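# Move the red plate from the tray into the taped area

## Task

Lift the red plate out of the tray and set it down on the table so that no part of it extends beyond the yellow tape outline. Every other plate must stay inside the tray, with none resting on or hanging over a tray wall, and the tray must be left in its original state; each of these that fails counts against you. Everything must stay in place on its own once the robot lets go, so release the plate and move the tool away at the end. Nothing may be knocked or placed off the table.

## Robot and tools

ROBOT. Two arms, left_arm and right_arm. Each ends in a vacuum tool instead of fingers. The cup point is the centre of the suction cup rim, and the cup faces along the cup point's own +z axis. About 7 cm back from the rim the tool widens to roughly 8 cm sideways, so keep that body clear of walls and other plates. The arms must not hit or press on each other. A loose object may occasionally get nudged by something outside the robot.

FRAME. Poses in results use one scene frame: origin on the table top midway between the arms, +x out over the table, +z up, and left_arm sits on the +y side. The arm names do not match the left or right of a camera image. Printed cup point positions can be a little off, more so at long reach.

THE 14-NUMBER ROW. Every command is a single list of 14 numbers covering both arms, each in [-1, 1]: left_arm dx, dy, dz, rx, ry, rz, left suction, then right_arm dx, dy, dz, rx, ry, rz, right suction. The six motion numbers are an offset, not a pose: they are measured from the cup point's pose in the most recent result that showed it (before any such result, or for a second call in the same reply, from where the arm is when the action begins). They are expressed in the cup point's own axes, so dz pushes along the cup direction. Scale: 1.0 equals 0.6 m of travel or 180 degrees of turn; rx, ry, rz form one rotation vector. Zeros therefore mean go back to the reference pose, not stay still. To hold an arm steady, send the offset back to where you want it in the first call of a reply and zeros after. Suction is a level, not an offset: 1 is full vacuum (about 55 kPa below ambient), a fraction asks for that share, and 0.05 or less turns it off. It stays at its last value, so resend the same number to leave a tool unchanged; a 0 really switches it off.

TOOLS.
execute_actions: argument actions, a list holding at most one item. An empty list just returns the state. An item with rows (1 to 15 rows of 14 numbers) and steps (up to 15, default 15) runs one control step per row at 30 steps per second, repeating the last row if rows run out; each row is an offset from the same reference pose, not from the previous row. An item with only steps (up to 300) is a wait counted from the previous result. Optional pictures true/false. A refused call does nothing.
move: target is one 14-number row as above; speed is the path's top speed in m/s, 0.002 to 0.5, default 0.25 (turning up to twice that in rad/s). Both cup points travel in straight lines ending together, lasting 0.5 to 10 s; longer paths are cut off at 10 s. Suction values are applied at the start. Moves do not slow for obstacles or the other arm, arms can lag, stray or overshoot the speed, especially near full reach.
wait: seconds, 0 to 10; the robot gets no new command.
zoom_image: camera cam_head_left or cam_head_right (both 504x504), region [x0, y0, x1, y1] in pixels from the top-left, at most 504 by 504.
finished_scene: scene, the current scene number.

CONTROL LIMITS. Each step the commanded pose is clipped to within 70 mm and 16 degrees of the measured pose, so a far target may need several actions; after an action each arm continues only to its last clipped pose. Position is favoured over orientation when both cannot be met. Joints move at most 3.14 rad/s.

READING RESULTS. The state line gives each cup point's position (m), orientation quaternion wxyz and velocities. suction_measured is the vacuum reached; near 0 means no seal. part_present turns 1 at 0.50 and back to 0 below 0.45. A Hand target line shows where the controller is now driving each cup. A move result adds a move: line with its ending (done, off_target, moving, held, fault), limits that acted (paced means the pose was clipped, held means a check blocked steps, after which the arm can jump fast) and each cup point's distance to its target. pose unreachable and HELD mark commands the clearance check altered or blocked. MOTOR HOT appears from 65 C; at 80 C the arm is braked (OVER-TEMPERATURE FAULT). TORQUE FAULT means a joint hit its load limit: the arm backs off, holds 10 s and drops the rest of the call. Torque readings are offset, scaled and noisy, and are nonzero even in free air.

GRIPPING. Switch suction on and press the 29 mm rim flat onto a smooth part of the plate so it contacts all round; edges, holes or seams under the rim leak. The cup shortens under vacuum, so the plate rides up to about 10 mm nearer the tool. To release, set the plate down so it is supported, then turn suction off, and lift at least 15 mm before assuming it is free. If the cup seals to the table, turn suction off to free it.

CAUTIONS. Approach contacts slowly; faster moves and targets far past the surface press harder. Avoid drops, slips, slams and hard pushes, do not disturb the tray or the other plates, and keep every object on the table. The simulation keeps running while you think, and holding loads heats motors, so work steadily.

Each tool is called as name([rows], argument=value, ...), one row to a line, values as JSON.

## Session

I'll start by looking at the scene.

execute_actions(actions=[])

Scene clock: 0.00 s of 4900.00 s.
left_arm: end_effector_position=(+0.4448, +0.3354, +0.2726) suction_measured=0.01 part_present=0 end_effector_quat_wxyz=(+0.000, -0.235, +0.972, +0.001) end_effector_velocity=(+0.000, +0.001, +0.000) end_effector_angular_velocity=(-0.003, -0.001, +0.003) | right_arm: end_effector_position=(+0.4285, -0.3564, +0.2709) suction_measured=0.00 part_present=0 end_effector_quat_wxyz=(-0.001, +0.230, +0.973, +0.002) end_effector_velocity=(+0.000, +0.000, +0.001) end_effector_angular_velocity=(+0.000, -0.002, +0.001)
Joint positions: left_arm=[ 0.001 -0.248  0.002  0.923  0.003  1.172  1.834] | right_arm=[-0.    -0.247 -0.003  0.92   0.003  1.169  2.877]
Joint velocities: left_arm=[ 0.001 -0.     0.002  0.    -0.002 -0.001  0.   ] | right_arm=[ 0.    -0.002  0.     0.     0.    -0.001 -0.   ]
Joint torques (N m, as the arm reports them, + toward a larger angle): no reading
Motor temperatures (°C, as the motors report them): left_arm=[33 31 31 35 33 33 36] | right_arm=[34 29 31 35 36 37 34]
Hand target (left_arm): +0.445, +0.335, +0.273; +0.000, -0.235, +0.972, +0.001
Hand target (right_arm): +0.429, -0.356, +0.271; -0.001, +0.230, +0.973, +0.002

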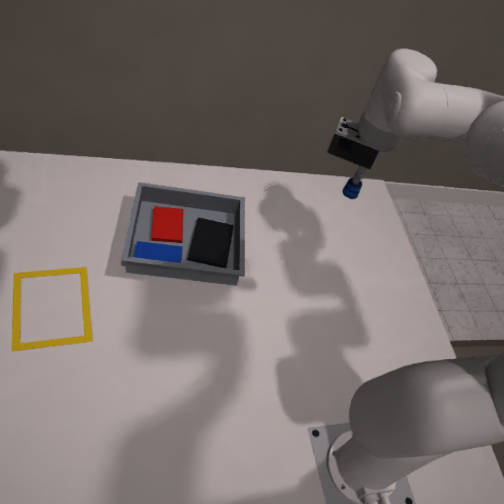

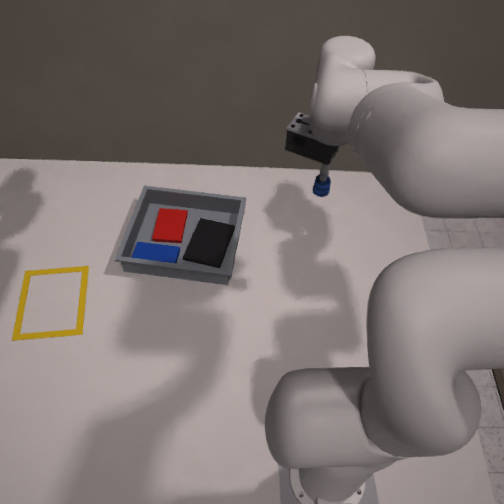

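zoom_image(camera="cam_head_left", region=[100, 160, 270, 300])

zoom_image(camera="cam_head_right", region=[100, 160, 270, 300])

Region (100, 160, 270, 300) of cam_head_left's 504x504 image, scaled by 2.965, with more detail than that image has; it fills the top 415 rows of this view, and the rest is white.

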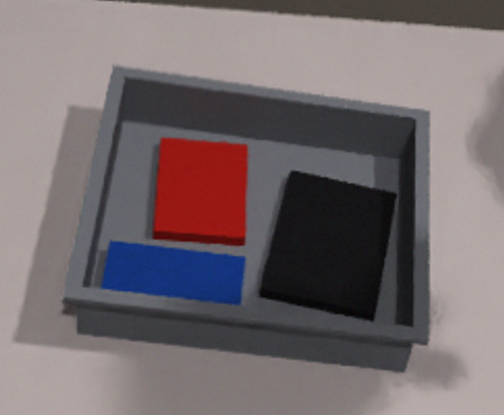

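Region (100, 160, 270, 300) of cam_head_right's 504x504 image, scaled by 2.965, with more detail than that image has; it fills the top 415 rows of this view, and the rest is white.

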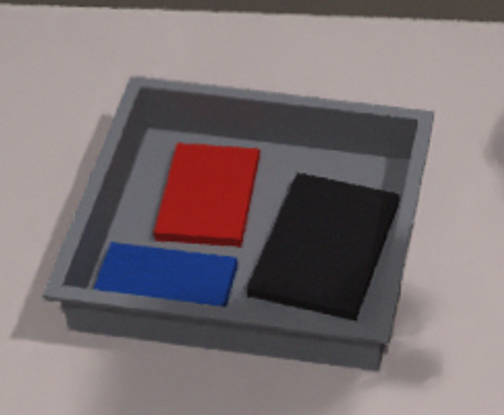

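zoom_image(camera="cam_head_left", region=[252, 252, 504, 504])

zoom_image(camera="cam_head_left", region=[252, 100, 504, 352])

zoom_image(camera="cam_head_left", region=[0, 240, 130, 370])

zoom_image(camera="cam_head_right", region=[0, 240, 130, 370])

Region (252, 252, 504, 504) of cam_head_left's 504x504 image, scaled by 2.000, with more detail than that image has.

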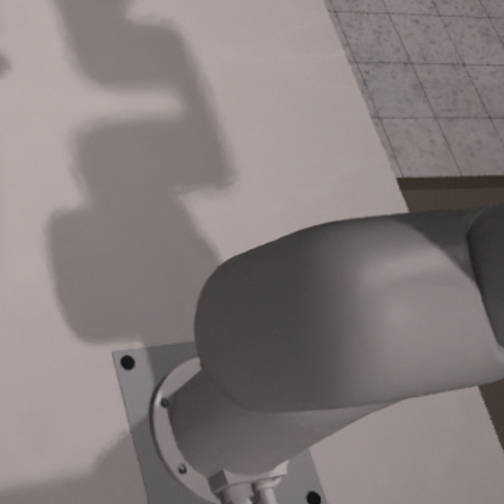

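Region (252, 100, 504, 352) of cam_head_left's 504x504 image, scaled by 2.000, with more detail than that image has.

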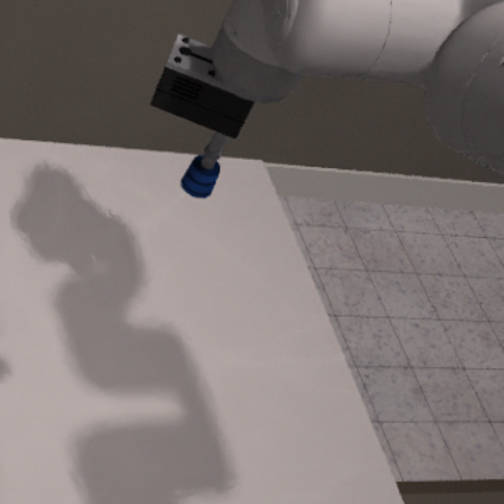

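Region (0, 240, 130, 370) of cam_head_left's 504x504 image, scaled by 3.877, with more detail than that image has.

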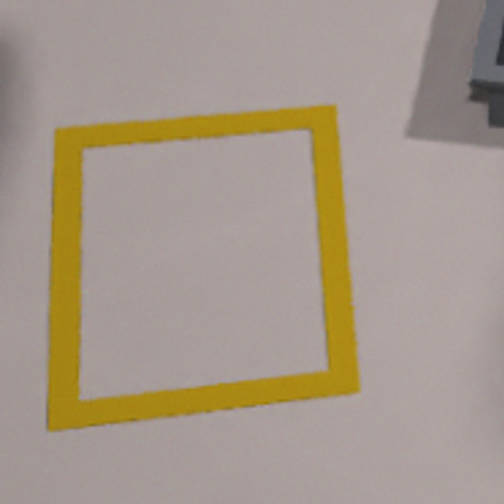

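Region (0, 240, 130, 370) of cam_head_right's 504x504 image, scaled by 3.877, with more detail than that image has.

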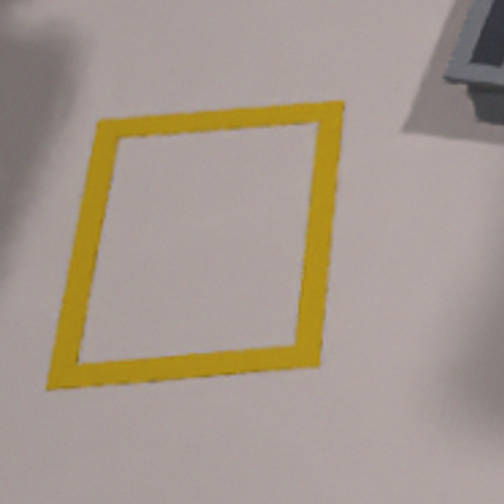

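zoom_image(camera="cam_head_left", region=[370, 170, 504, 360])

zoom_image(camera="cam_head_left", region=[310, 100, 410, 210])

zoom_image(camera="cam_head_right", region=[270, 100, 370, 210])

Region (370, 170, 504, 360) of cam_head_left's 504x504 image, scaled by 2.653, with more detail than that image has; it fills the left 355 columns of this view, and the rest is white.

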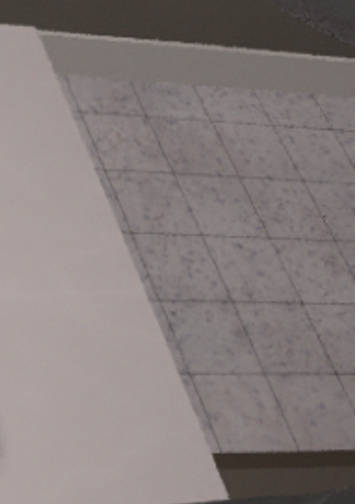

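Region (310, 100, 410, 210) of cam_head_left's 504x504 image, scaled by 4.582, with more detail than that image has; it fills the left 458 columns of this view, and the rest is white.

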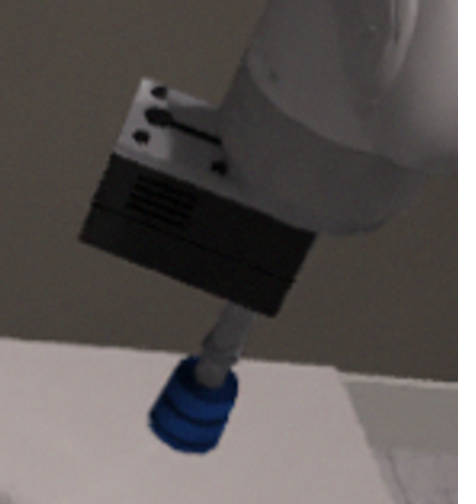

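Region (270, 100, 370, 210) of cam_head_right's 504x504 image, scaled by 4.582, with more detail than that image has; it fills the left 458 columns of this view, and the rest is white.

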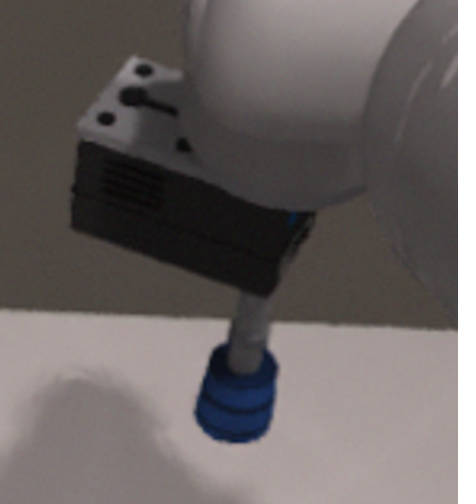

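move(target=[0.1575, -0.6505, 0.2877, 0, 0, 0.2056, 0, 0, 0, 0, 0, 0, 0, 0], speed=0.25)

Scene clock: 122.33 s of 4900.00 s.
left_arm: end_effector_position=(+0.5404, -0.0547, +0.0997) suction_measured=0.01 part_present=0 end_effector_quat_wxyz=(+0.001, +0.086, +0.996, +0.002) end_effector_velocity=(-0.002, -0.003, -0.003) end_effector_angular_velocity=(+0.003, +0.009, -0.007) | right_arm: end_effector_position=(+0.4285, -0.3564, +0.2709) suction_measured=0.00 part_present=0 end_effector_quat_wxyz=(-0.001, +0.230, +0.973, +0.002) end_effector_velocity=(-0.000, +0.002, +0.000) end_effector_angular_velocity=(-0.000, -0.001, +0.003)
Joint positions: left_arm=[-0.437  0.758 -0.282  1.743  0.233  1.017  1.709] | right_arm=[-0.    -0.247 -0.003  0.92   0.003  1.169  2.877]
Joint velocities: left_arm=[-0.005  0.011 -0.002  0.012 -0.001  0.011  0.003] | right_arm=[ 0.002 -0.001  0.002 -0.     0.     0.     0.001]
Joint torques (N m, as the arm reports them, + toward a larger angle): left_arm=[  0.85 -24.77  -4.88   7.62   0.49  -0.59   0.49] | right_arm=[-1.12 -8.52  0.7  11.95  0.69 -1.53  0.57]
Motor temperatures (°C, as the motors report them): left_arm=[33 31 31 38 33 33 36] | right_arm=[34 29 31 37 36 37 34]
Hand target (left_arm): +0.540, -0.055, +0.099; +0.001, +0.086, +0.996, +0.002
Hand target (right_arm): +0.429, -0.356, +0.271; -0.001, +0.230, +0.973, +0.002
Off the commanded pose (left_arm): 0.002 m, 0 deg.
Off the commanded pose (right_arm): 0.000 m, 0 deg.
After step 90, 117.00 s passed at rest.
move: done

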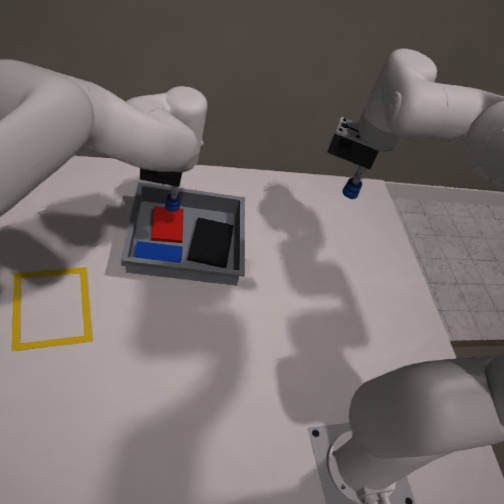

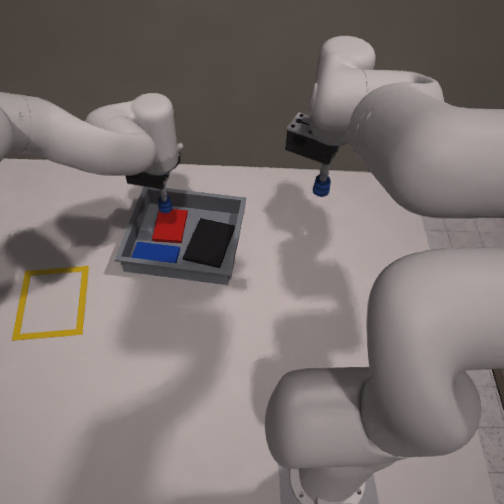

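zoom_image(camera="cam_head_left", region=[120, 160, 220, 260])

zoom_image(camera="cam_head_right", region=[120, 160, 220, 260])

Region (120, 160, 220, 260) of cam_head_left's 504x504 image, scaled by 5.040, with more detail than that image has.

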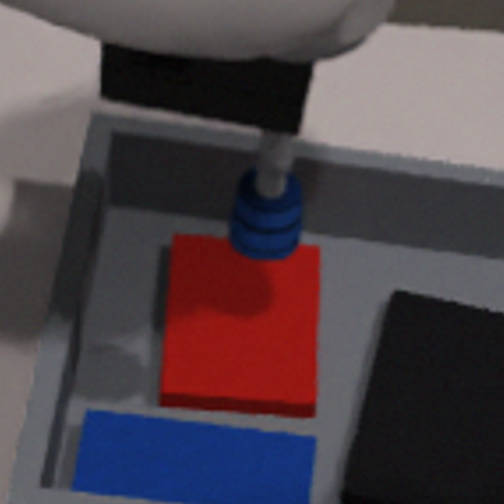

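Region (120, 160, 220, 260) of cam_head_right's 504x504 image, scaled by 5.040, with more detail than that image has.

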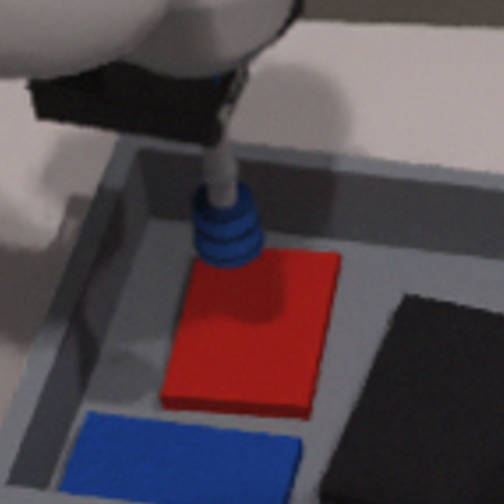

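move(target=[-0.0451, 0.0129, 0.075, 0, 0, 0, 0, 0, 0, 0, 0, 0, 0, 0], speed=0.1)

zoom_image(camera="cam_head_left", region=[120, 160, 220, 260])

zoom_image(camera="cam_head_right", region=[120, 160, 220, 260])

Scene clock: 176.10 s of 4900.00 s.
left_arm: end_effector_position=(+0.5682, -0.0520, +0.0552) suction_measured=0.01 part_present=0 end_effector_quat_wxyz=(+0.002, +0.086, +0.996, +0.002) end_effector_velocity=(+0.000, +0.002, -0.003) end_effector_angular_velocity=(+0.004, +0.005, +0.002) | right_arm: end_effector_position=(+0.4285, -0.3564, +0.2709) suction_measured=0.00 part_present=0 end_effector_quat_wxyz=(-0.001, +0.230, +0.973, +0.002) end_effector_velocity=(+0.000, -0.000, -0.001) end_effector_angular_velocity=(+0.000, +0.001, -0.001)
Joint positions: left_arm=[-0.436  0.898 -0.26   1.857  0.248  0.989  1.74 ] | right_arm=[-0.    -0.247 -0.003  0.92   0.003  1.169  2.877]
Joint velocities: left_arm=[ 0.001  0.007  0.001  0.003 -0.001  0.003  0.001] | right_arm=[ 0.001  0.001 -0.002  0.    -0.     0.    -0.   ]
Joint torques (N m, as the arm reports them, + toward a larger angle): left_arm=[  0.79 -25.99  -4.95   7.88   0.49  -0.59   0.71] | right_arm=[-1.52 -8.5   0.67 11.9   0.55 -1.46  0.5 ]
Motor temperatures (°C, as the motors report them): left_arm=[33 32 31 38 33 33 36] | right_arm=[34 29 31 37 36 37 34]
Hand target (left_arm): +0.568, -0.052, +0.055; +0.001, +0.086, +0.996, +0.002
Hand target (right_arm): +0.429, -0.356, +0.271; -0.001, +0.230, +0.973, +0.002
Off the commanded pose (left_arm): 0.001 m, 0 deg.
Off the commanded pose (right_arm): 0.000 m, 0 deg.
After step 90, 49.80 s passed at rest.
move: done

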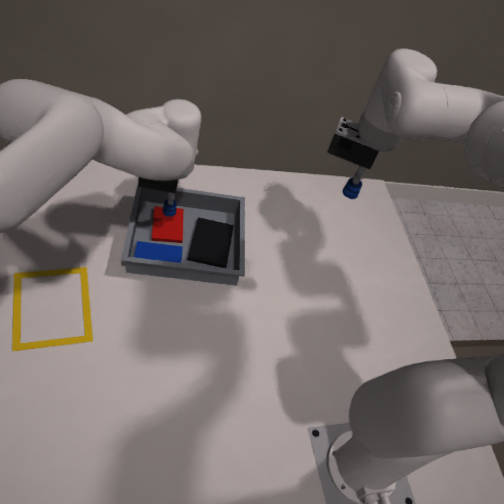

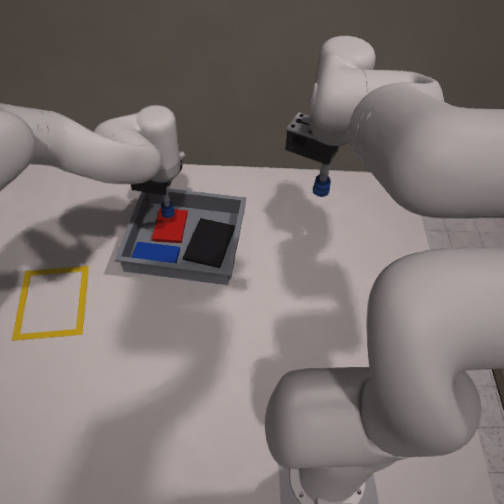

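Region (120, 160, 220, 260) of cam_head_left's 504x504 image, scaled by 5.040, with more detail than that image has.

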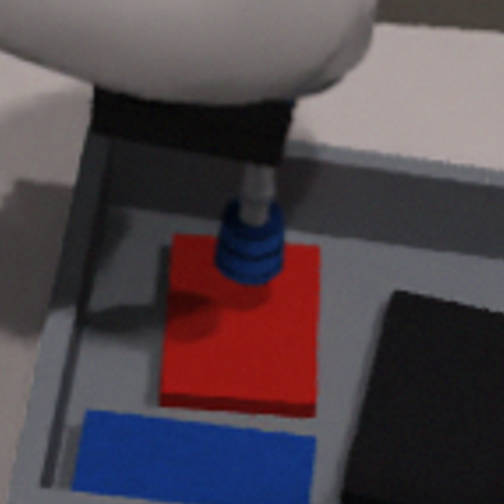

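Region (120, 160, 220, 260) of cam_head_right's 504x504 image, scaled by 5.040, with more detail than that image has.

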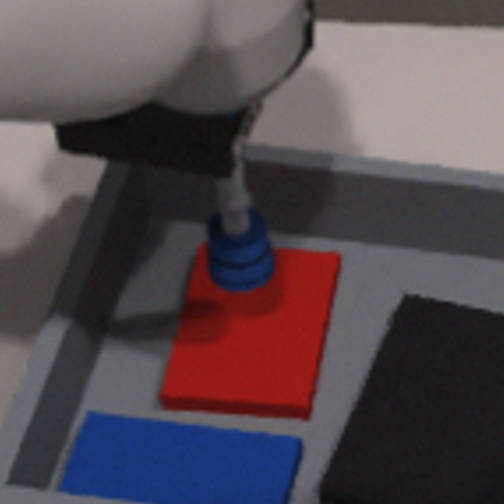

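move(target=[0, 0, 0.055, 0, 0, 0, 1, 0, 0, 0, 0, 0, 0, 0], speed=0.04)

zoom_image(camera="cam_head_left", region=[120, 160, 220, 260])

zoom_image(camera="cam_head_right", region=[120, 160, 220, 260])

Scene clock: 191.83 s of 4900.00 s.
left_arm: end_effector_position=(+0.5683, -0.0521, +0.0224) suction_measured=0.01 part_present=0 end_effector_quat_wxyz=(+0.002, +0.086, +0.996, +0.002) end_effector_velocity=(+0.001, +0.000, -0.000) end_effector_angular_velocity=(-0.000, -0.003, -0.001) | right_arm: end_effector_position=(+0.4285, -0.3564, +0.2709) suction_measured=0.00 part_present=0 end_effector_quat_wxyz=(-0.001, +0.230, +0.973, +0.002) end_effector_velocity=(+0.000, -0.000, -0.000) end_effector_angular_velocity=(-0.000, -0.000, -0.001)
Joint positions: left_arm=[-0.441  0.954 -0.25   1.858  0.259  0.934  1.734] | right_arm=[-0.    -0.247 -0.003  0.92   0.003  1.169  2.877]
Joint velocities: left_arm=[-0.     0.002  0.001  0.002  0.002 -0.002  0.   ] | right_arm=[-0.002  0.001  0.001  0.    -0.    -0.002 -0.   ]
Joint torques (N m, as the arm reports them, + toward a larger angle): left_arm=[  0.54 -26.42  -5.05   7.58   0.5   -0.65   0.61] | right_arm=[-1.46 -8.35  0.74 11.88  0.39 -1.44  0.54]
Motor temperatures (°C, as the motors report them): left_arm=[33 33 31 38 33 33 36] | right_arm=[34 29 31 38 36 37 34]
Hand target (left_arm): +0.568, -0.052, +0.022; +0.002, +0.086, +0.996, +0.002
Hand target (right_arm): +0.429, -0.356, +0.271; -0.001, +0.230, +0.973, +0.002
Off the commanded pose (left_arm): 0.000 m, 0 deg.
Off the commanded pose (right_arm): 0.000 m, 0 deg.
After step 90, 11.60 s passed at rest.
move: done

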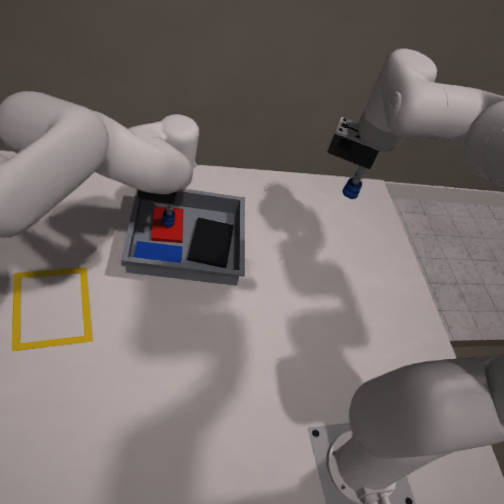

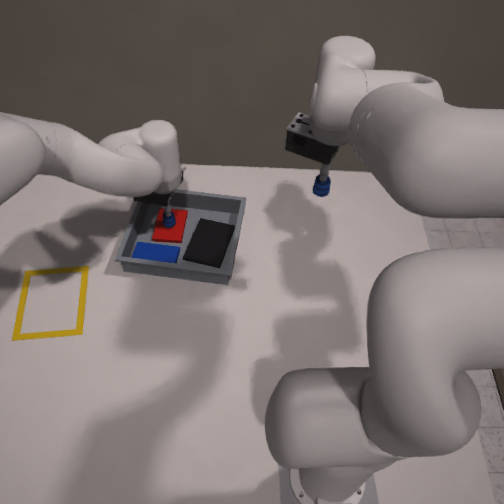

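Region (120, 160, 220, 260) of cam_head_left's 504x504 image, scaled by 5.040, with more detail than that image has.

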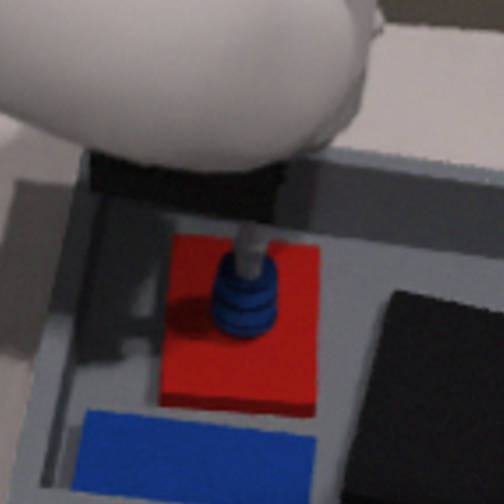

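Region (120, 160, 220, 260) of cam_head_right's 504x504 image, scaled by 5.040, with more detail than that image has.

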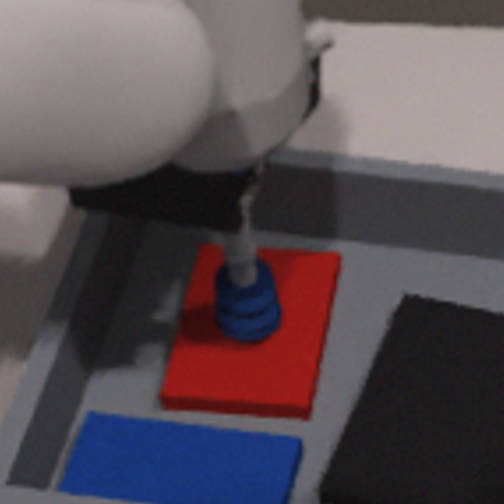

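move(target=[0, 0, 0.009, 0, 0, 0, 1, 0, 0, 0, 0, 0, 0, 0], speed=0.01)

Scene clock: 197.60 s of 4900.00 s.
left_arm: end_effector_position=(+0.5683, -0.0521, +0.0171) suction_measured=0.01 part_present=0 end_effector_quat_wxyz=(+0.002, +0.086, +0.996, +0.002) end_effector_velocity=(+0.000, -0.000, +0.000) end_effector_angular_velocity=(-0.002, -0.001, +0.001) | right_arm: end_effector_position=(+0.4285, -0.3564, +0.2709) suction_measured=0.00 part_present=0 end_effector_quat_wxyz=(-0.001, +0.230, +0.973, +0.002) end_effector_velocity=(+0.001, +0.000, -0.001) end_effector_angular_velocity=(-0.000, -0.001, +0.000)
Joint positions: left_arm=[-0.442  0.964 -0.248  1.859  0.261  0.926  1.733] | right_arm=[-0.    -0.247 -0.003  0.92   0.003  1.169  2.877]
Joint velocities: left_arm=[ 0.     0.001 -0.001  0.002  0.    -0.001 -0.001] | right_arm=[-0.001  0.002  0.001 -0.    -0.    -0.003  0.   ]
Joint torques (N m, as the arm reports them, + toward a larger angle): left_arm=[  0.35 -26.46  -5.18   7.81   0.66  -0.72   0.68] | right_arm=[-0.99 -8.63  0.71 11.9   0.24 -1.49  0.58]
Motor temperatures (°C, as the motors report them): left_arm=[33 33 31 38 33 33 36] | right_arm=[34 29 31 38 36 37 34]
Hand target (left_arm): +0.568, -0.052, +0.017; +0.002, +0.086, +0.996, +0.002
Hand target (right_arm): +0.429, -0.356, +0.271; -0.001, +0.230, +0.973, +0.002
Off the commanded pose (left_arm): 0.000 m, 0 deg.
Off the commanded pose (right_arm): 0.000 m, 0 deg.
After step 90, 2.03 s passed at rest.
move: done

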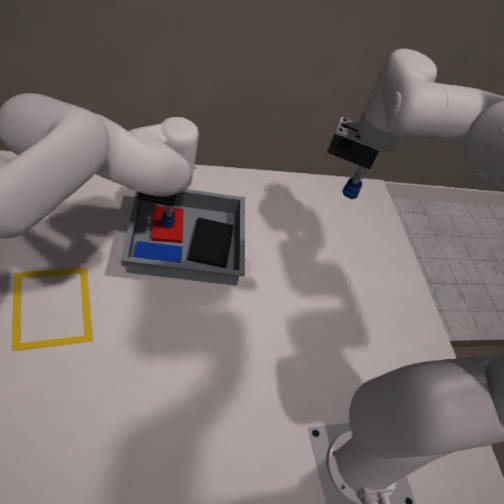

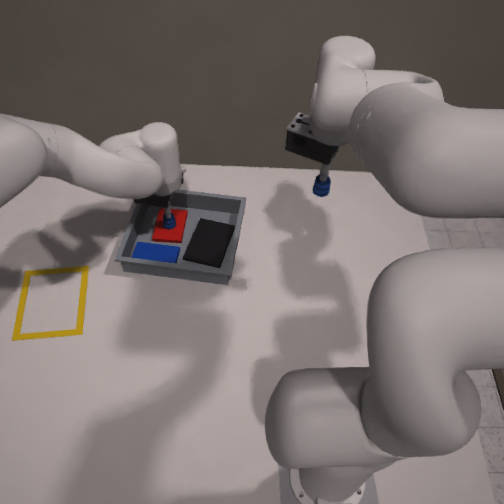

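move(target=[0, 0, 0.007, 0, 0, 0, 1, 0, 0, 0, 0, 0, 0, 0], speed=0.01)

Scene clock: 204.17 s of 4900.00 s.
left_arm: end_effector_position=(+0.5683, -0.0521, +0.0129) suction_measured=0.62 part_present=1 end_effector_quat_wxyz=(+0.002, +0.086, +0.996, +0.002) end_effector_velocity=(-0.000, -0.001, -0.001) end_effector_angular_velocity=(-0.003, +0.000, -0.003) | right_arm: end_effector_position=(+0.4285, -0.3564, +0.2709) suction_measured=0.00 part_present=0 end_effector_quat_wxyz=(-0.001, +0.230, +0.973, +0.002) end_effector_velocity=(-0.000, +0.000, +0.000) end_effector_angular_velocity=(-0.000, -0.001, +0.001)
Joint positions: left_arm=[-0.443  0.971 -0.246  1.86   0.262  0.919  1.733] | right_arm=[-0.    -0.247 -0.003  0.92   0.003  1.169  2.877]
Joint velocities: left_arm=[-0.     0.002 -0.002  0.001 -0.    -0.002  0.002] | right_arm=[ 0.    -0.001  0.001 -0.    -0.     0.    -0.001]
Joint torques (N m, as the arm reports them, + toward a larger angle): left_arm=[  0.31 -27.32  -5.49   7.74   0.69  -0.73   0.65] | right_arm=[-1.25 -8.24  0.72 11.88  0.34 -1.52  0.45]
Motor temperatures (°C, as the motors report them): left_arm=[33 33 31 38 33 33 36] | right_arm=[34 29 31 38 36 37 34]
Hand target (left_arm): +0.568, -0.052, +0.013; +0.002, +0.086, +0.996, +0.002
Hand target (right_arm): +0.429, -0.356, +0.271; -0.001, +0.230, +0.973, +0.002
Off the commanded pose (left_arm): 0.000 m, 0 deg.
Off the commanded pose (right_arm): 0.000 m, 0 deg.
After step 90, 2.87 s passed at rest.
move: done

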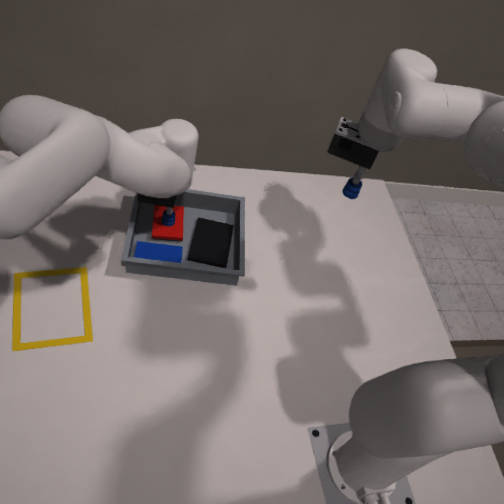

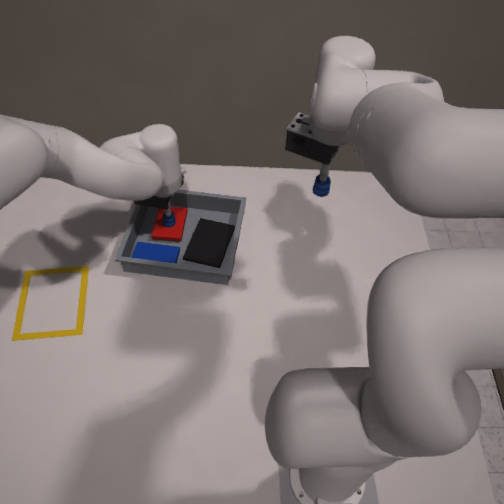

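move(target=[0, 0, -0.165, 0, 0, 0, 1, 0, 0, 0, 0, 0, 0, 0], speed=0.1)

zoom_image(camera="cam_head_left", region=[100, 140, 260, 300])

zoom_image(camera="cam_head_right", region=[100, 140, 260, 300])

Scene clock: 215.23 s of 4900.00 s.
left_arm: end_effector_position=(+0.5680, -0.0517, +0.1112) suction_measured=0.99 part_present=1 end_effector_quat_wxyz=(+0.001, +0.086, +0.996, +0.002) end_effector_velocity=(-0.000, +0.000, +0.001) end_effector_angular_velocity=(-0.000, +0.003, +0.002) | right_arm: end_effector_position=(+0.4285, -0.3564, +0.2709) suction_measured=0.00 part_present=0 end_effector_quat_wxyz=(-0.001, +0.230, +0.973, +0.002) end_effector_velocity=(+0.000, +0.000, +0.000) end_effector_angular_velocity=(+0.000, -0.001, +0.000)
Joint positions: left_arm=[-0.431  0.82  -0.273  1.888  0.229  1.097  1.751] | right_arm=[-0.    -0.247 -0.003  0.92   0.003  1.169  2.877]
Joint velocities: left_arm=[ 0.001 -0.001 -0.     0.001 -0.002  0.004 -0.   ] | right_arm=[ 0.001  0.    -0.     0.     0.    -0.001  0.   ]
Joint torques (N m, as the arm reports them, + toward a larger angle): left_arm=[ -0.06 -26.76  -4.64   8.25   0.59  -0.71   0.63] | right_arm=[-1.41 -8.36  0.67 11.84  0.42 -1.51  0.52]
Motor temperatures (°C, as the motors report them): left_arm=[33 33 31 38 33 33 36] | right_arm=[34 29 31 38 36 37 34]
Hand target (left_arm): +0.568, -0.052, +0.112; +0.002, +0.086, +0.996, +0.002
Hand target (right_arm): +0.429, -0.356, +0.271; -0.001, +0.230, +0.973, +0.002
Off the commanded pose (left_arm): 0.001 m, 0 deg.
Off the commanded pose (right_arm): 0.000 m, 0 deg.
move: done

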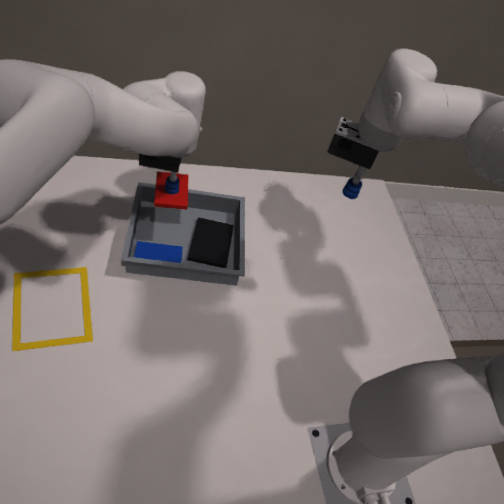

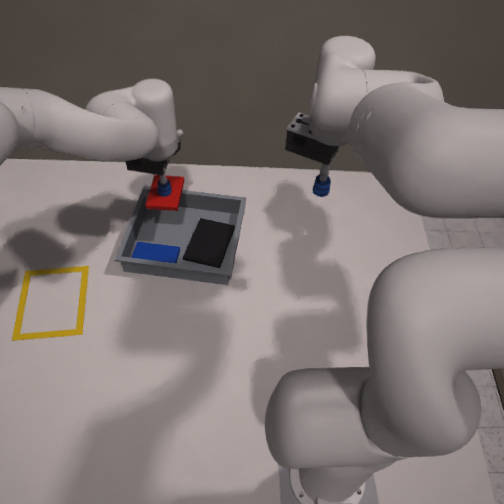

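Region (100, 140, 260, 300) of cam_head_left's 504x504 image, scaled by 3.150, with more detail than that image has.

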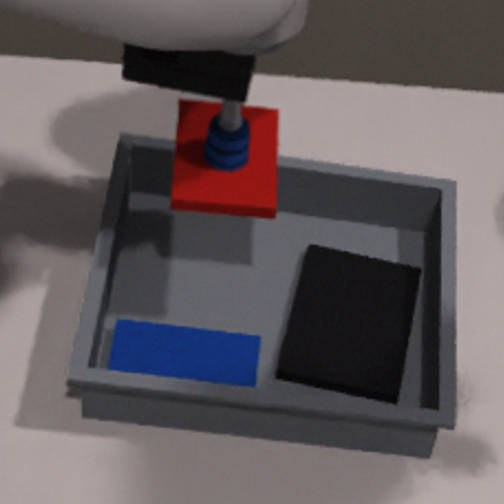

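Region (100, 140, 260, 300) of cam_head_right's 504x504 image, scaled by 3.150, with more detail than that image has.

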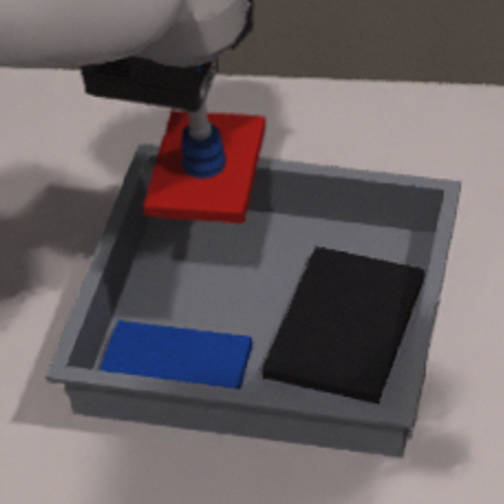

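move(target=[0.4042, 0.3014, 0.0353, 0, 0, -0.0639, 1, 0, 0, 0, 0, 0, 0, 0], speed=0.2)

zoom_image(camera="cam_head_left", region=[0, 220, 150, 370])

zoom_image(camera="cam_head_right", region=[0, 220, 150, 370])

Scene clock: 277.27 s of 4900.00 s.
left_arm: end_effector_position=(+0.3596, +0.1665, +0.0902) suction_measured=1.00 part_present=1 end_effector_quat_wxyz=(+0.000, -0.014, +1.000, +0.000) end_effector_velocity=(-0.001, +0.002, -0.000) end_effector_angular_velocity=(-0.001, +0.001, +0.003) | right_arm: end_effector_position=(+0.4285, -0.3564, +0.2709) suction_measured=0.00 part_present=0 end_effector_quat_wxyz=(-0.001, +0.230, +0.973, +0.002) end_effector_velocity=(-0.000, -0.000, +0.000) end_effector_angular_velocity=(+0.000, -0.001, -0.002)
Joint positions: left_arm=[-0.211 -0.057 -0.278  0.53  -0.026  0.585  1.811] | right_arm=[-0.    -0.247 -0.003  0.92   0.003  1.169  2.877]
Joint velocities: left_arm=[ 0.001 -0.006  0.002 -0.007 -0.005 -0.002  0.004] | right_arm=[-0.    -0.001 -0.001  0.     0.     0.     0.001]
Joint torques (N m, as the arm reports them, + toward a larger angle): left_arm=[  0.94 -10.42   0.33   6.51   0.71  -0.69   0.67] | right_arm=[-1.22 -8.53  0.58 11.76  0.33 -1.47  0.55]
Motor temperatures (°C, as the motors report them): left_arm=[33 33 31 38 33 33 36] | right_arm=[34 29 31 38 36 37 34]
Hand target (left_arm): +0.359, +0.167, +0.090; +0.000, -0.014, +1.000, +0.000
Hand target (right_arm): +0.429, -0.356, +0.271; -0.001, +0.230, +0.973, +0.002
Off the commanded pose (left_arm): 0.002 m, 0 deg.
Off the commanded pose (right_arm): 0.000 m, 0 deg.
move: done

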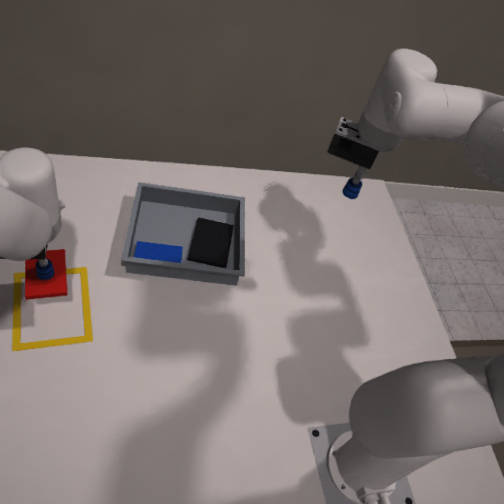

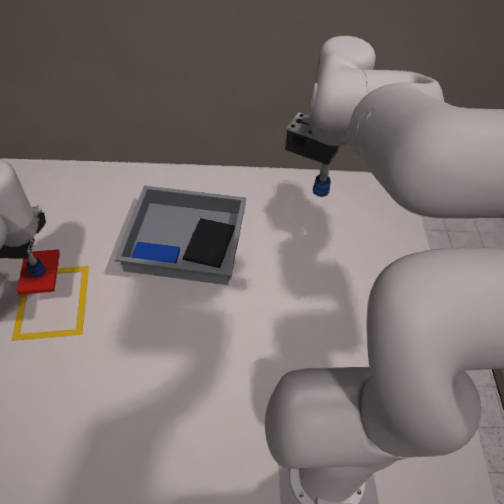

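Region (0, 220, 150, 370) of cam_head_left's 504x504 image, scaled by 3.360, with more detail than that image has.

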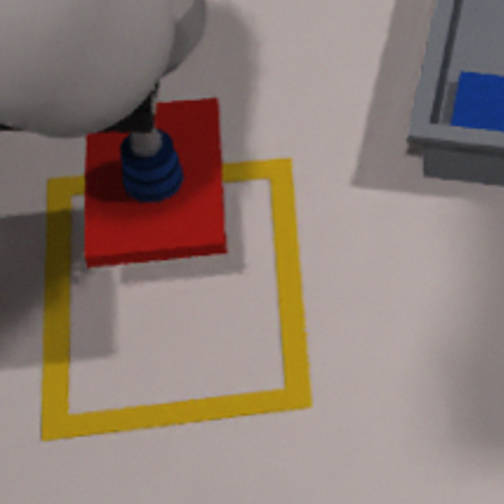

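Region (0, 220, 150, 370) of cam_head_right's 504x504 image, scaled by 3.360, with more detail than that image has.

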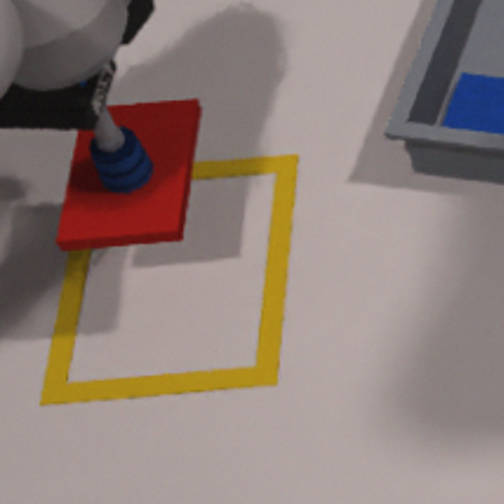

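move(target=[0, 0, 0.105, 0, 0, 0, 1, 0, 0, 0, 0, 0, 0, 0], speed=0.08)

zoom_image(camera="cam_head_left", region=[0, 240, 130, 370])

zoom_image(camera="cam_head_right", region=[0, 240, 130, 370])

Scene clock: 300.33 s of 4900.00 s.
left_arm: end_effector_position=(+0.3598, +0.1664, +0.0272) suction_measured=0.99 part_present=1 end_effector_quat_wxyz=(+0.001, -0.014, +1.000, +0.000) end_effector_velocity=(+0.001, +0.000, -0.001) end_effector_angular_velocity=(+0.000, -0.003, +0.002) | right_arm: end_effector_position=(+0.4285, -0.3564, +0.2709) suction_measured=0.00 part_present=0 end_effector_quat_wxyz=(-0.001, +0.230, +0.973, +0.002) end_effector_velocity=(+0.000, -0.001, -0.000) end_effector_angular_velocity=(-0.000, +0.001, -0.002)
Joint positions: left_arm=[-0.212  0.155 -0.254  0.516  0.112  0.367  1.71 ] | right_arm=[-0.    -0.247 -0.003  0.92   0.003  1.169  2.877]
Joint velocities: left_arm=[-0.002  0.003  0.005  0.     0.006 -0.005 -0.005] | right_arm=[-0.001  0.001 -0.001 -0.    -0.     0.     0.   ]
Joint torques (N m, as the arm reports them, + toward a larger angle): left_arm=[  0.58 -12.65  -1.16   5.09   0.57  -0.68   0.85] | right_arm=[-1.22 -8.37  0.6  11.95  0.52 -1.61  0.53]
Motor temperatures (°C, as the motors report them): left_arm=[33 32 31 37 33 33 36] | right_arm=[34 29 31 38 36 37 34]
Hand target (left_arm): +0.360, +0.166, +0.027; +0.000, -0.014, +1.000, +0.001
Hand target (right_arm): +0.429, -0.356, +0.271; -0.001, +0.230, +0.973, +0.002
Off the commanded pose (left_arm): 0.000 m, 0 deg.
Off the commanded pose (right_arm): 0.000 m, 0 deg.
move: done

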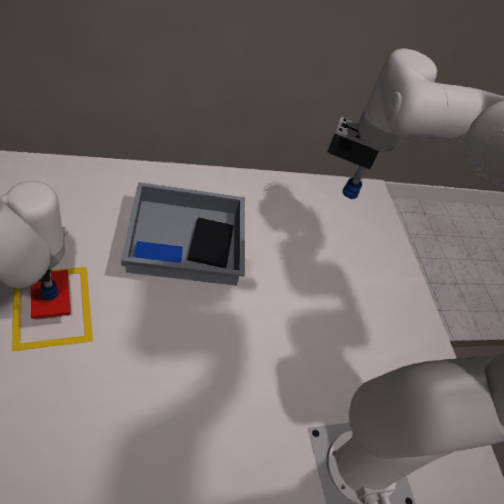

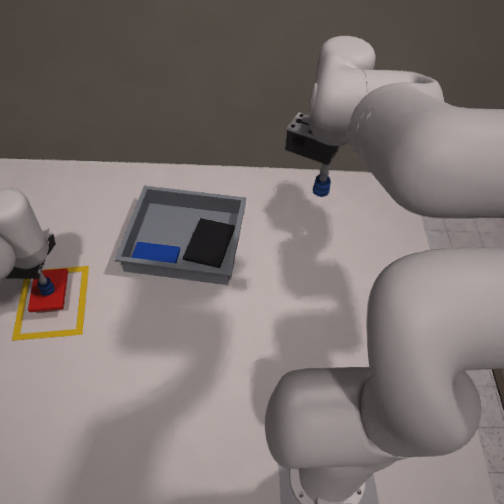

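Region (0, 240, 130, 370) of cam_head_left's 504x504 image, scaled by 3.877, with more detail than that image has.

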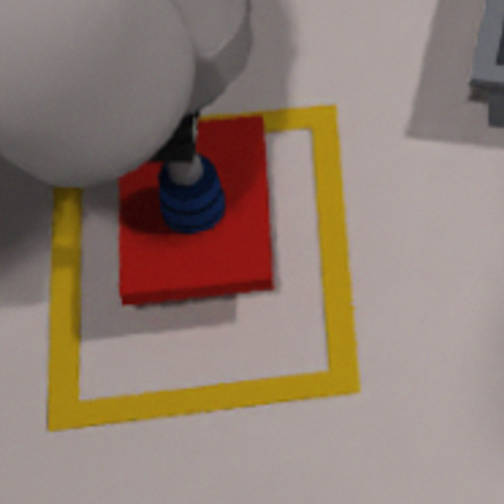

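Region (0, 240, 130, 370) of cam_head_right's 504x504 image, scaled by 3.877, with more detail than that image has.

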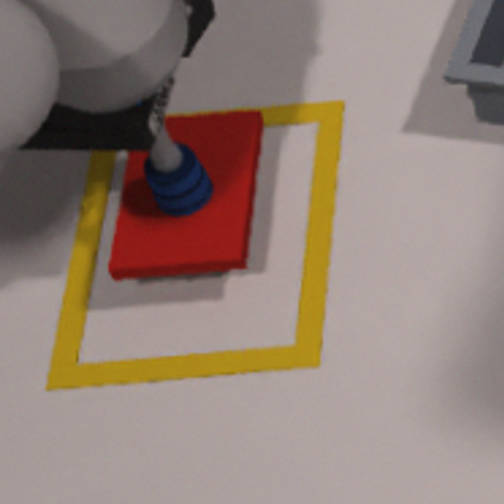

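move(target=[0.0099, -0.0012, 0.0353, 0, 0, 0, 1, 0, 0, 0, 0, 0, 0, 0], speed=0.03)

zoom_image(camera="cam_head_left", region=[0, 240, 130, 370])

zoom_image(camera="cam_head_right", region=[0, 240, 130, 370])

Scene clock: 328.33 s of 4900.00 s.
left_arm: end_effector_position=(+0.3540, +0.1655, +0.0061) suction_measured=0.98 part_present=1 end_effector_quat_wxyz=(+0.001, -0.014, +1.000, +0.000) end_effector_velocity=(+0.000, +0.000, -0.001) end_effector_angular_velocity=(+0.000, -0.001, +0.004) | right_arm: end_effector_position=(+0.4285, -0.3564, +0.2709) suction_measured=0.00 part_present=0 end_effector_quat_wxyz=(-0.001, +0.230, +0.973, +0.002) end_effector_velocity=(+0.000, +0.000, +0.001) end_effector_angular_velocity=(-0.001, -0.002, +0.001)
Joint positions: left_arm=[-0.239  0.223 -0.224  0.507  0.176  0.293  1.652] | right_arm=[-0.    -0.247 -0.003  0.92   0.003  1.169  2.877]
Joint velocities: left_arm=[-0.003  0.004  0.004  0.001  0.006 -0.004 -0.008] | right_arm=[-0.001 -0.002  0.001 -0.    -0.001 -0.001 -0.   ]
Joint torques (N m, as the arm reports them, + toward a larger angle): left_arm=[  0.39 -13.42  -1.32   4.67   0.36  -0.69   0.54] | right_arm=[-1.2  -8.49  0.67 12.    0.51 -1.53  0.54]
Motor temperatures (°C, as the motors report them): left_arm=[33 32 31 37 33 33 36] | right_arm=[34 29 31 38 36 37 34]
Hand target (left_arm): +0.354, +0.165, +0.006; +0.001, -0.014, +1.000, +0.000
Hand target (right_arm): +0.429, -0.356, +0.271; -0.001, +0.230, +0.973, +0.002
Off the commanded pose (left_arm): 0.000 m, 0 deg.
Off the commanded pose (right_arm): 0.000 m, 0 deg.
move: done

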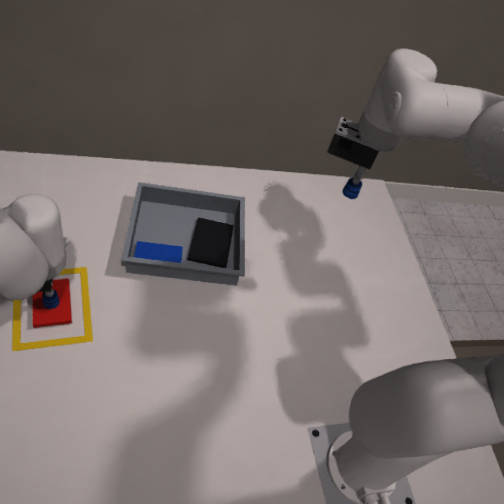

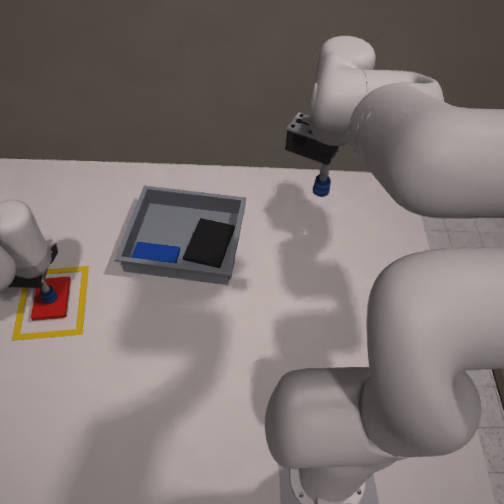

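Region (0, 240, 130, 370) of cam_head_left's 504x504 image, scaled by 3.877, with more detail than that image has.

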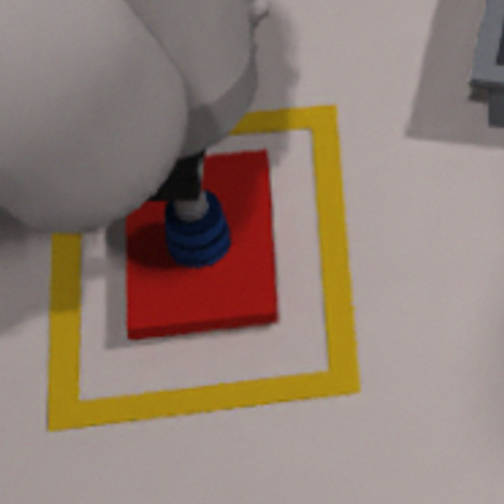

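Region (0, 240, 130, 370) of cam_head_right's 504x504 image, scaled by 3.877, with more detail than that image has.

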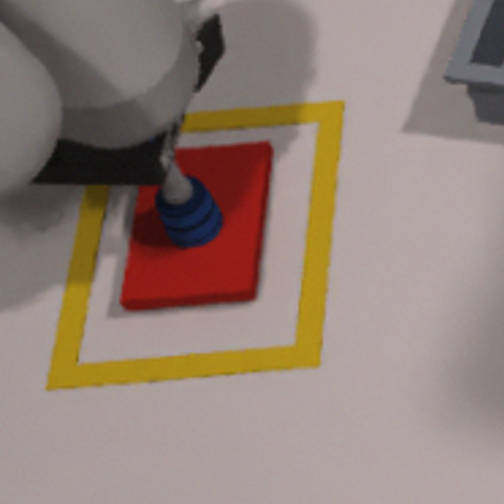

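move(target=[0, 0, 0.0075, 0, 0, 0, 1, 0, 0, 0, 0, 0, 0, 0], speed=0.008)

zoom_image(camera="cam_head_left", region=[10, 270, 90, 350])

Scene clock: 337.73 s of 4900.00 s.
left_arm: end_effector_position=(+0.3540, +0.1655, +0.0016) suction_measured=0.96 part_present=1 end_effector_quat_wxyz=(+0.001, -0.014, +1.000, +0.000) end_effector_velocity=(+0.000, +0.000, -0.001) end_effector_angular_velocity=(+0.000, -0.000, -0.001) | right_arm: end_effector_position=(+0.4285, -0.3564, +0.2709) suction_measured=0.00 part_present=0 end_effector_quat_wxyz=(-0.001, +0.230, +0.973, +0.002) end_effector_velocity=(-0.000, -0.001, -0.000) end_effector_angular_velocity=(+0.001, +0.000, -0.002)
Joint positions: left_arm=[-0.245  0.24  -0.214  0.509  0.19   0.278  1.642] | right_arm=[-0.    -0.247 -0.003  0.92   0.003  1.169  2.877]
Joint velocities: left_arm=[-0.002  0.004  0.003  0.001  0.003 -0.003 -0.001] | right_arm=[-0.     0.    -0.002 -0.     0.     0.     0.   ]
Joint torques (N m, as the arm reports them, + toward a larger angle): left_arm=[  0.88 -13.3   -1.29   4.4    0.4   -0.79   0.53] | right_arm=[-1.12 -8.48  0.62 11.94  0.46 -1.65  0.59]
Motor temperatures (°C, as the motors report them): left_arm=[33 32 31 37 33 33 36] | right_arm=[34 29 31 38 36 37 34]
Hand target (left_arm): +0.354, +0.165, +0.002; +0.001, -0.014, +1.000, +0.000
Hand target (right_arm): +0.429, -0.356, +0.271; -0.001, +0.230, +0.973, +0.002
Off the commanded pose (left_arm): 0.000 m, 0 deg.
Off the commanded pose (right_arm): 0.000 m, 0 deg.
move: done

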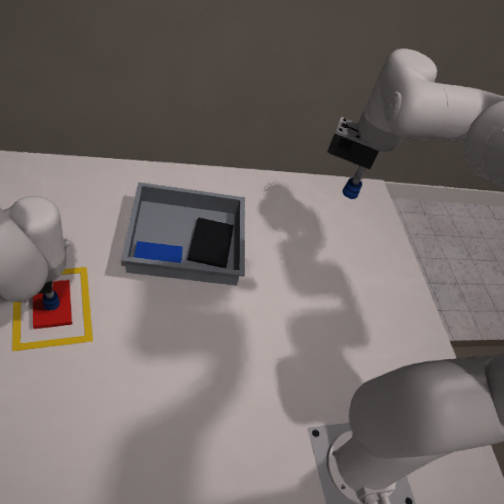

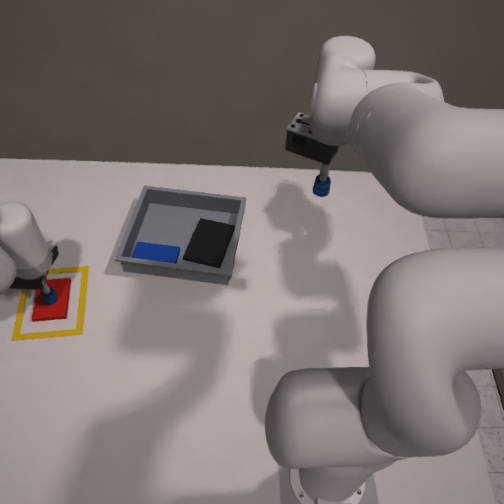

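Region (10, 270, 90, 350) of cam_head_left's 504x504 image, scaled by 6.300, with more detail than that image has.

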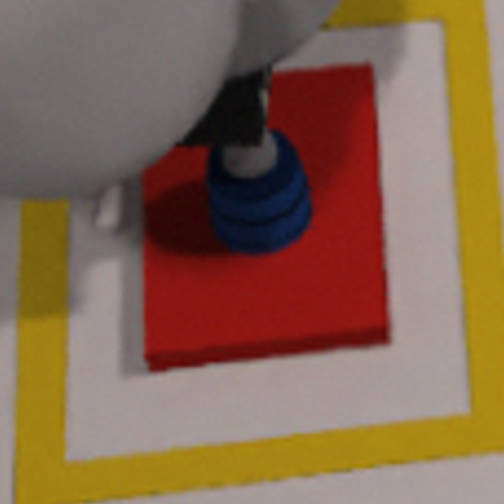

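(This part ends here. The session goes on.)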